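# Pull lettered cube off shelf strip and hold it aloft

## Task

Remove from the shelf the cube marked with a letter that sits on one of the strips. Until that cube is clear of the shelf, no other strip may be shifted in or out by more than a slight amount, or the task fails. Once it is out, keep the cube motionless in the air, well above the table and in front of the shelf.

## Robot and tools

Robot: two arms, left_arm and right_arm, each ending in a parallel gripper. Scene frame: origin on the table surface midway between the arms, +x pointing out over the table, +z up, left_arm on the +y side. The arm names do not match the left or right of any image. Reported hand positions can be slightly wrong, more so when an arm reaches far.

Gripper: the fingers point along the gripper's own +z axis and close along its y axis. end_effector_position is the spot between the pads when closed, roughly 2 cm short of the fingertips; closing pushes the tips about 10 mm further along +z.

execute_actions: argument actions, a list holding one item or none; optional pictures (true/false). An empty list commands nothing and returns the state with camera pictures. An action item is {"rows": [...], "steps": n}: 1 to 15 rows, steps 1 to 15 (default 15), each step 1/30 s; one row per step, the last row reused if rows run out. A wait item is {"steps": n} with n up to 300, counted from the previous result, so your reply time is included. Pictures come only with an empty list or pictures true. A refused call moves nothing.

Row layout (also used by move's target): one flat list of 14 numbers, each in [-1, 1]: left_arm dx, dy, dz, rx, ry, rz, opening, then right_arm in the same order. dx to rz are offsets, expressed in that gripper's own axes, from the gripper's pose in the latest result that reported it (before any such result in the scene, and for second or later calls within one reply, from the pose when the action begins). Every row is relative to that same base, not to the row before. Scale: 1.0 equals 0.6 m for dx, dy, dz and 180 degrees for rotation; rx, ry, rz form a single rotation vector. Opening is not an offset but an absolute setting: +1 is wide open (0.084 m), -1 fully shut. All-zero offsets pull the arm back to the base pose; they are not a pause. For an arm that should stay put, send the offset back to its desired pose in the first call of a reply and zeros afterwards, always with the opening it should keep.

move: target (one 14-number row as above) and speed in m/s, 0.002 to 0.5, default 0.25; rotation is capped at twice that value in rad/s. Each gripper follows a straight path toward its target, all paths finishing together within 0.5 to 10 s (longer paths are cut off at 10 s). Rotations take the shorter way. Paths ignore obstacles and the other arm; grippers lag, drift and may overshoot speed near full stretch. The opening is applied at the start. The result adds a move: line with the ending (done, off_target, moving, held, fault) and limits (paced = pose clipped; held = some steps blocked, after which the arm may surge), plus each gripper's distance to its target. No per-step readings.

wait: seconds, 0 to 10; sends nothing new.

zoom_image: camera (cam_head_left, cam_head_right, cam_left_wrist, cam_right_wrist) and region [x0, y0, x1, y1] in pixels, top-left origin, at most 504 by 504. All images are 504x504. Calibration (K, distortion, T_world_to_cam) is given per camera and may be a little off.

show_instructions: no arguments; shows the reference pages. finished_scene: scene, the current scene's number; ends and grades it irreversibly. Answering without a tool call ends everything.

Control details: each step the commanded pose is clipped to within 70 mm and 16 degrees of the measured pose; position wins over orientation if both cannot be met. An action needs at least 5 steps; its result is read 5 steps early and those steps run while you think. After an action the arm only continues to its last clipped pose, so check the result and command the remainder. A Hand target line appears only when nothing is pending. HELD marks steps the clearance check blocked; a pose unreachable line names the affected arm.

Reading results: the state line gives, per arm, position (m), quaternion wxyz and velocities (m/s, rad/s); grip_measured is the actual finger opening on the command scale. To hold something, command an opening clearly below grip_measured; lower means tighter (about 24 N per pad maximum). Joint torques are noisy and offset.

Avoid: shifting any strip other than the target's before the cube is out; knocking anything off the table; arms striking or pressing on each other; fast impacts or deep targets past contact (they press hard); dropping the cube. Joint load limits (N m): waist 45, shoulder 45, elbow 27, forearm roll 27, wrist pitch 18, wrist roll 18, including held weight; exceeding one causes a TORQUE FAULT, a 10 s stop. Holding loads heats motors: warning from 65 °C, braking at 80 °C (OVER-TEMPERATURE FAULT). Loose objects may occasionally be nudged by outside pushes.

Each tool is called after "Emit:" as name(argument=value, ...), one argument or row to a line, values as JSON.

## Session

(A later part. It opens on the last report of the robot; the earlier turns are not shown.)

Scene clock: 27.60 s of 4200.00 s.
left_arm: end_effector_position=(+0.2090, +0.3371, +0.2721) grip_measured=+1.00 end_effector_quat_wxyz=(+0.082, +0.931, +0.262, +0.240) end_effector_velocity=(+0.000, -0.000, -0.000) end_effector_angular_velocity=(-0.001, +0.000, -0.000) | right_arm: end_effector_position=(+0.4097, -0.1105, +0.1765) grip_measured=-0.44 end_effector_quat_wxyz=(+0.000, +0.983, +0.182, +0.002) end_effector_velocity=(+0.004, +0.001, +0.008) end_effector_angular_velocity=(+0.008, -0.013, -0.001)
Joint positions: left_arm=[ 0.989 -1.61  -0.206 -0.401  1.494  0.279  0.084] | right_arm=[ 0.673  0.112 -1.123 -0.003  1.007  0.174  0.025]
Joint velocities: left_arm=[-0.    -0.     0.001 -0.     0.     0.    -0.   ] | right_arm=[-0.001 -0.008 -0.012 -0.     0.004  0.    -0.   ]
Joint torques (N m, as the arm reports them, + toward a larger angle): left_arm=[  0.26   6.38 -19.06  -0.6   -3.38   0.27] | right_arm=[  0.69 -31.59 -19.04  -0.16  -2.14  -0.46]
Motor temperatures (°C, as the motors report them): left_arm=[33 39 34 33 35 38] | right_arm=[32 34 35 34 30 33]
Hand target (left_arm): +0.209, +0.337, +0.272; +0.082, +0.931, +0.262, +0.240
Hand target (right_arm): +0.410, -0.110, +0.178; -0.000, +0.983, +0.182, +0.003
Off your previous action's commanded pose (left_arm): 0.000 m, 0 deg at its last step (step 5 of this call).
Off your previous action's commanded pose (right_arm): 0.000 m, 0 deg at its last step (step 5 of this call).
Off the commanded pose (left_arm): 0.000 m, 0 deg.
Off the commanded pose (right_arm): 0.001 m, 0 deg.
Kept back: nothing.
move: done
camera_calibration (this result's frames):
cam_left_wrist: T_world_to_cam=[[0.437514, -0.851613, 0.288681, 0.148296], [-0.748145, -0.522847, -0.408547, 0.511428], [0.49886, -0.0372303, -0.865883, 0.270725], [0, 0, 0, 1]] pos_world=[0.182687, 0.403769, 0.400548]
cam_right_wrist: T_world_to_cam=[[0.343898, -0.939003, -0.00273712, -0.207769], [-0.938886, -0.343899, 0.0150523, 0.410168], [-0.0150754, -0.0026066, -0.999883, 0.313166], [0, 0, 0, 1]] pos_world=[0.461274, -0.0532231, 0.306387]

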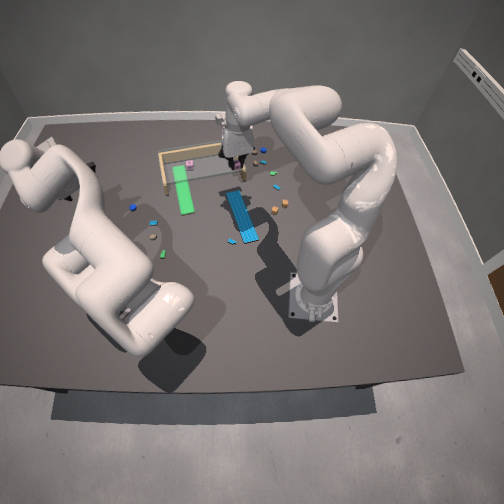

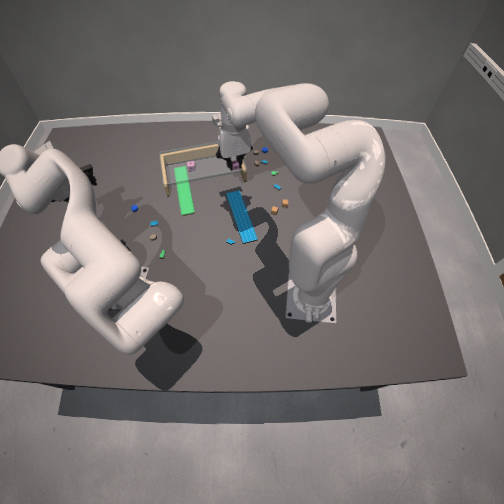

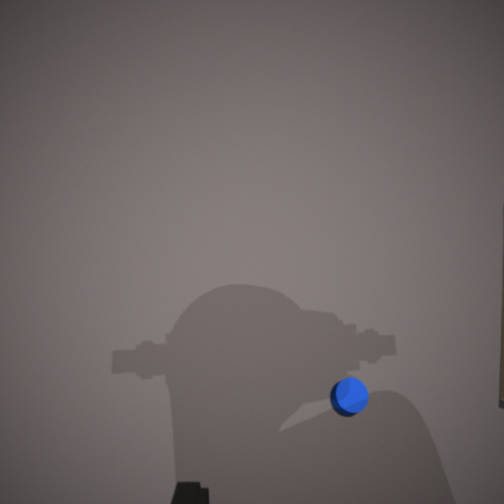

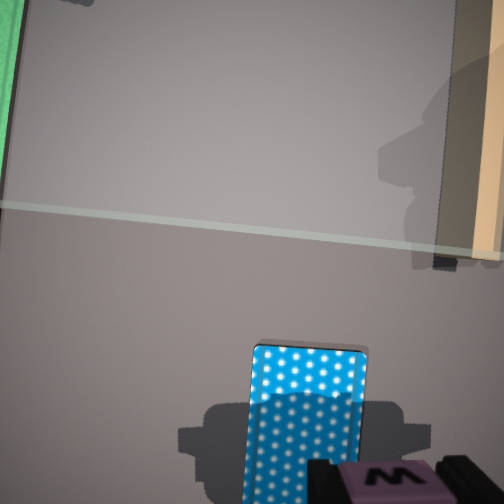

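Emit:
wait(
  seconds=1.0,
)

Scene clock: 28.67 s of 4200.00 s.
left_arm: end_effector_position=(+0.2090, +0.3371, +0.2721) grip_measured=+1.00 end_effector_quat_wxyz=(+0.082, +0.931, +0.262, +0.240) end_effector_velocity=(-0.000, +0.000, -0.000) end_effector_angular_velocity=(-0.000, +0.001, -0.000) | right_arm: end_effector_position=(+0.4101, -0.1102, +0.1775) grip_measured=-0.44 end_effector_quat_wxyz=(-0.000, +0.983, +0.182, +0.003) end_effector_velocity=(+0.000, -0.000, +0.000) end_effector_angular_velocity=(+0.000, -0.000, -0.001)
Joint positions: left_arm=[ 0.989 -1.61  -0.206 -0.401  1.494  0.279  0.084] | right_arm=[ 0.673  0.11  -1.124 -0.003  1.008  0.174  0.025]
Joint velocities: left_arm=[-0.    -0.     0.001  0.001  0.    -0.    -0.   ] | right_arm=[-0.001 -0.     0.    -0.     0.    -0.    -0.   ]
Joint torques (N m, as the arm reports them, + toward a larger angle): left_arm=[  0.35   6.55 -18.99  -0.72  -3.39   0.32] | right_arm=[  0.65 -31.46 -19.    -0.02  -2.13  -0.49]
Motor temperatures (°C, as the motors report them): left_arm=[33 39 34 33 35 38] | right_arm=[32 34 35 34 30 33]
Hand target (left_arm): +0.209, +0.337, +0.272; +0.082, +0.931, +0.262, +0.240
Hand target (right_arm): +0.410, -0.110, +0.178; -0.000, +0.983, +0.182, +0.003
Off the commanded pose (left_arm): 0.000 m, 0 deg.
Off the commanded pose (right_arm): 0.000 m, 0 deg.
Kept back: nothing.
Steps of this call (steps 1 to 32: nothing new was sent). Readings (end_effector_position):
1: left_arm (+0.2090, +0.3371, +0.2721) | right_arm (+0.4098, -0.1104, +0.1767)
2: left_arm (+0.2090, +0.3371, +0.2721) | right_arm (+0.4099, -0.1103, +0.1769)
4: left_arm (+0.2090, +0.3371, +0.2721) | right_arm (+0.4100, -0.1103, +0.1772)
8: left_arm (+0.2090, +0.3371, +0.2721) | right_arm (+0.4100, -0.1102, +0.1774)
32: the state above
camera_calibration (this result's frames):
cam_left_wrist: T_world_to_cam=[[0.437514, -0.851613, 0.288681, 0.148296], [-0.748145, -0.522847, -0.408547, 0.511428], [0.49886, -0.0372304, -0.865883, 0.270725], [0, 0, 0, 1]] pos_world=[0.182687, 0.403769, 0.400549]
cam_right_wrist: T_world_to_cam=[[0.343919, -0.938994, -0.00313253, -0.207602], [-0.938906, -0.34393, 0.012931, 0.411042], [-0.0132195, -0.00150606, -0.999911, 0.313611], [0, 0, 0, 1]] pos_world=[0.461474, -0.0530948, 0.307617]

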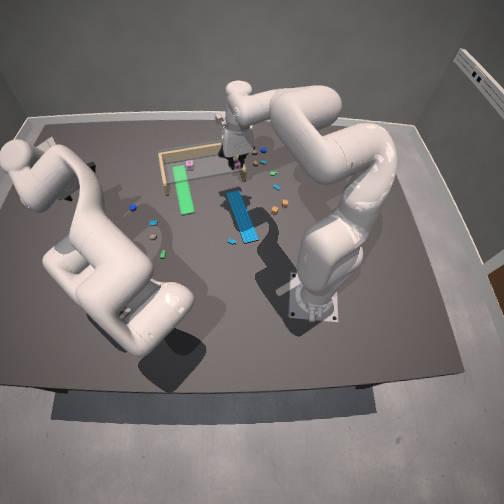

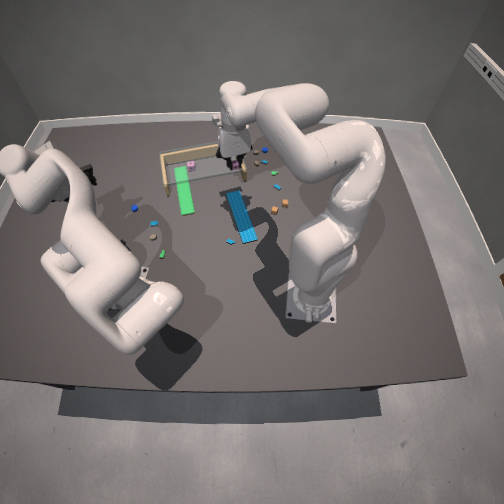

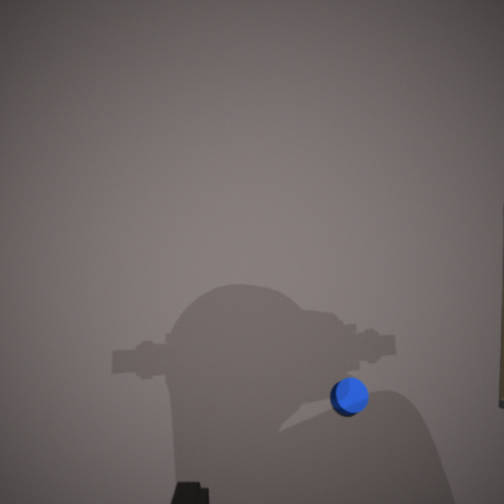

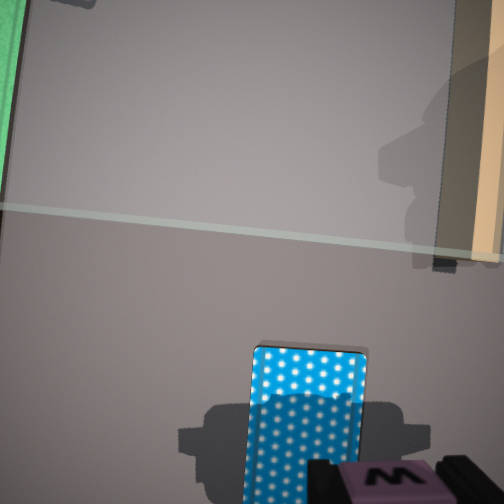

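Emit:
finished_scene(
  scene=2,
)

The scene is finished: the task was done.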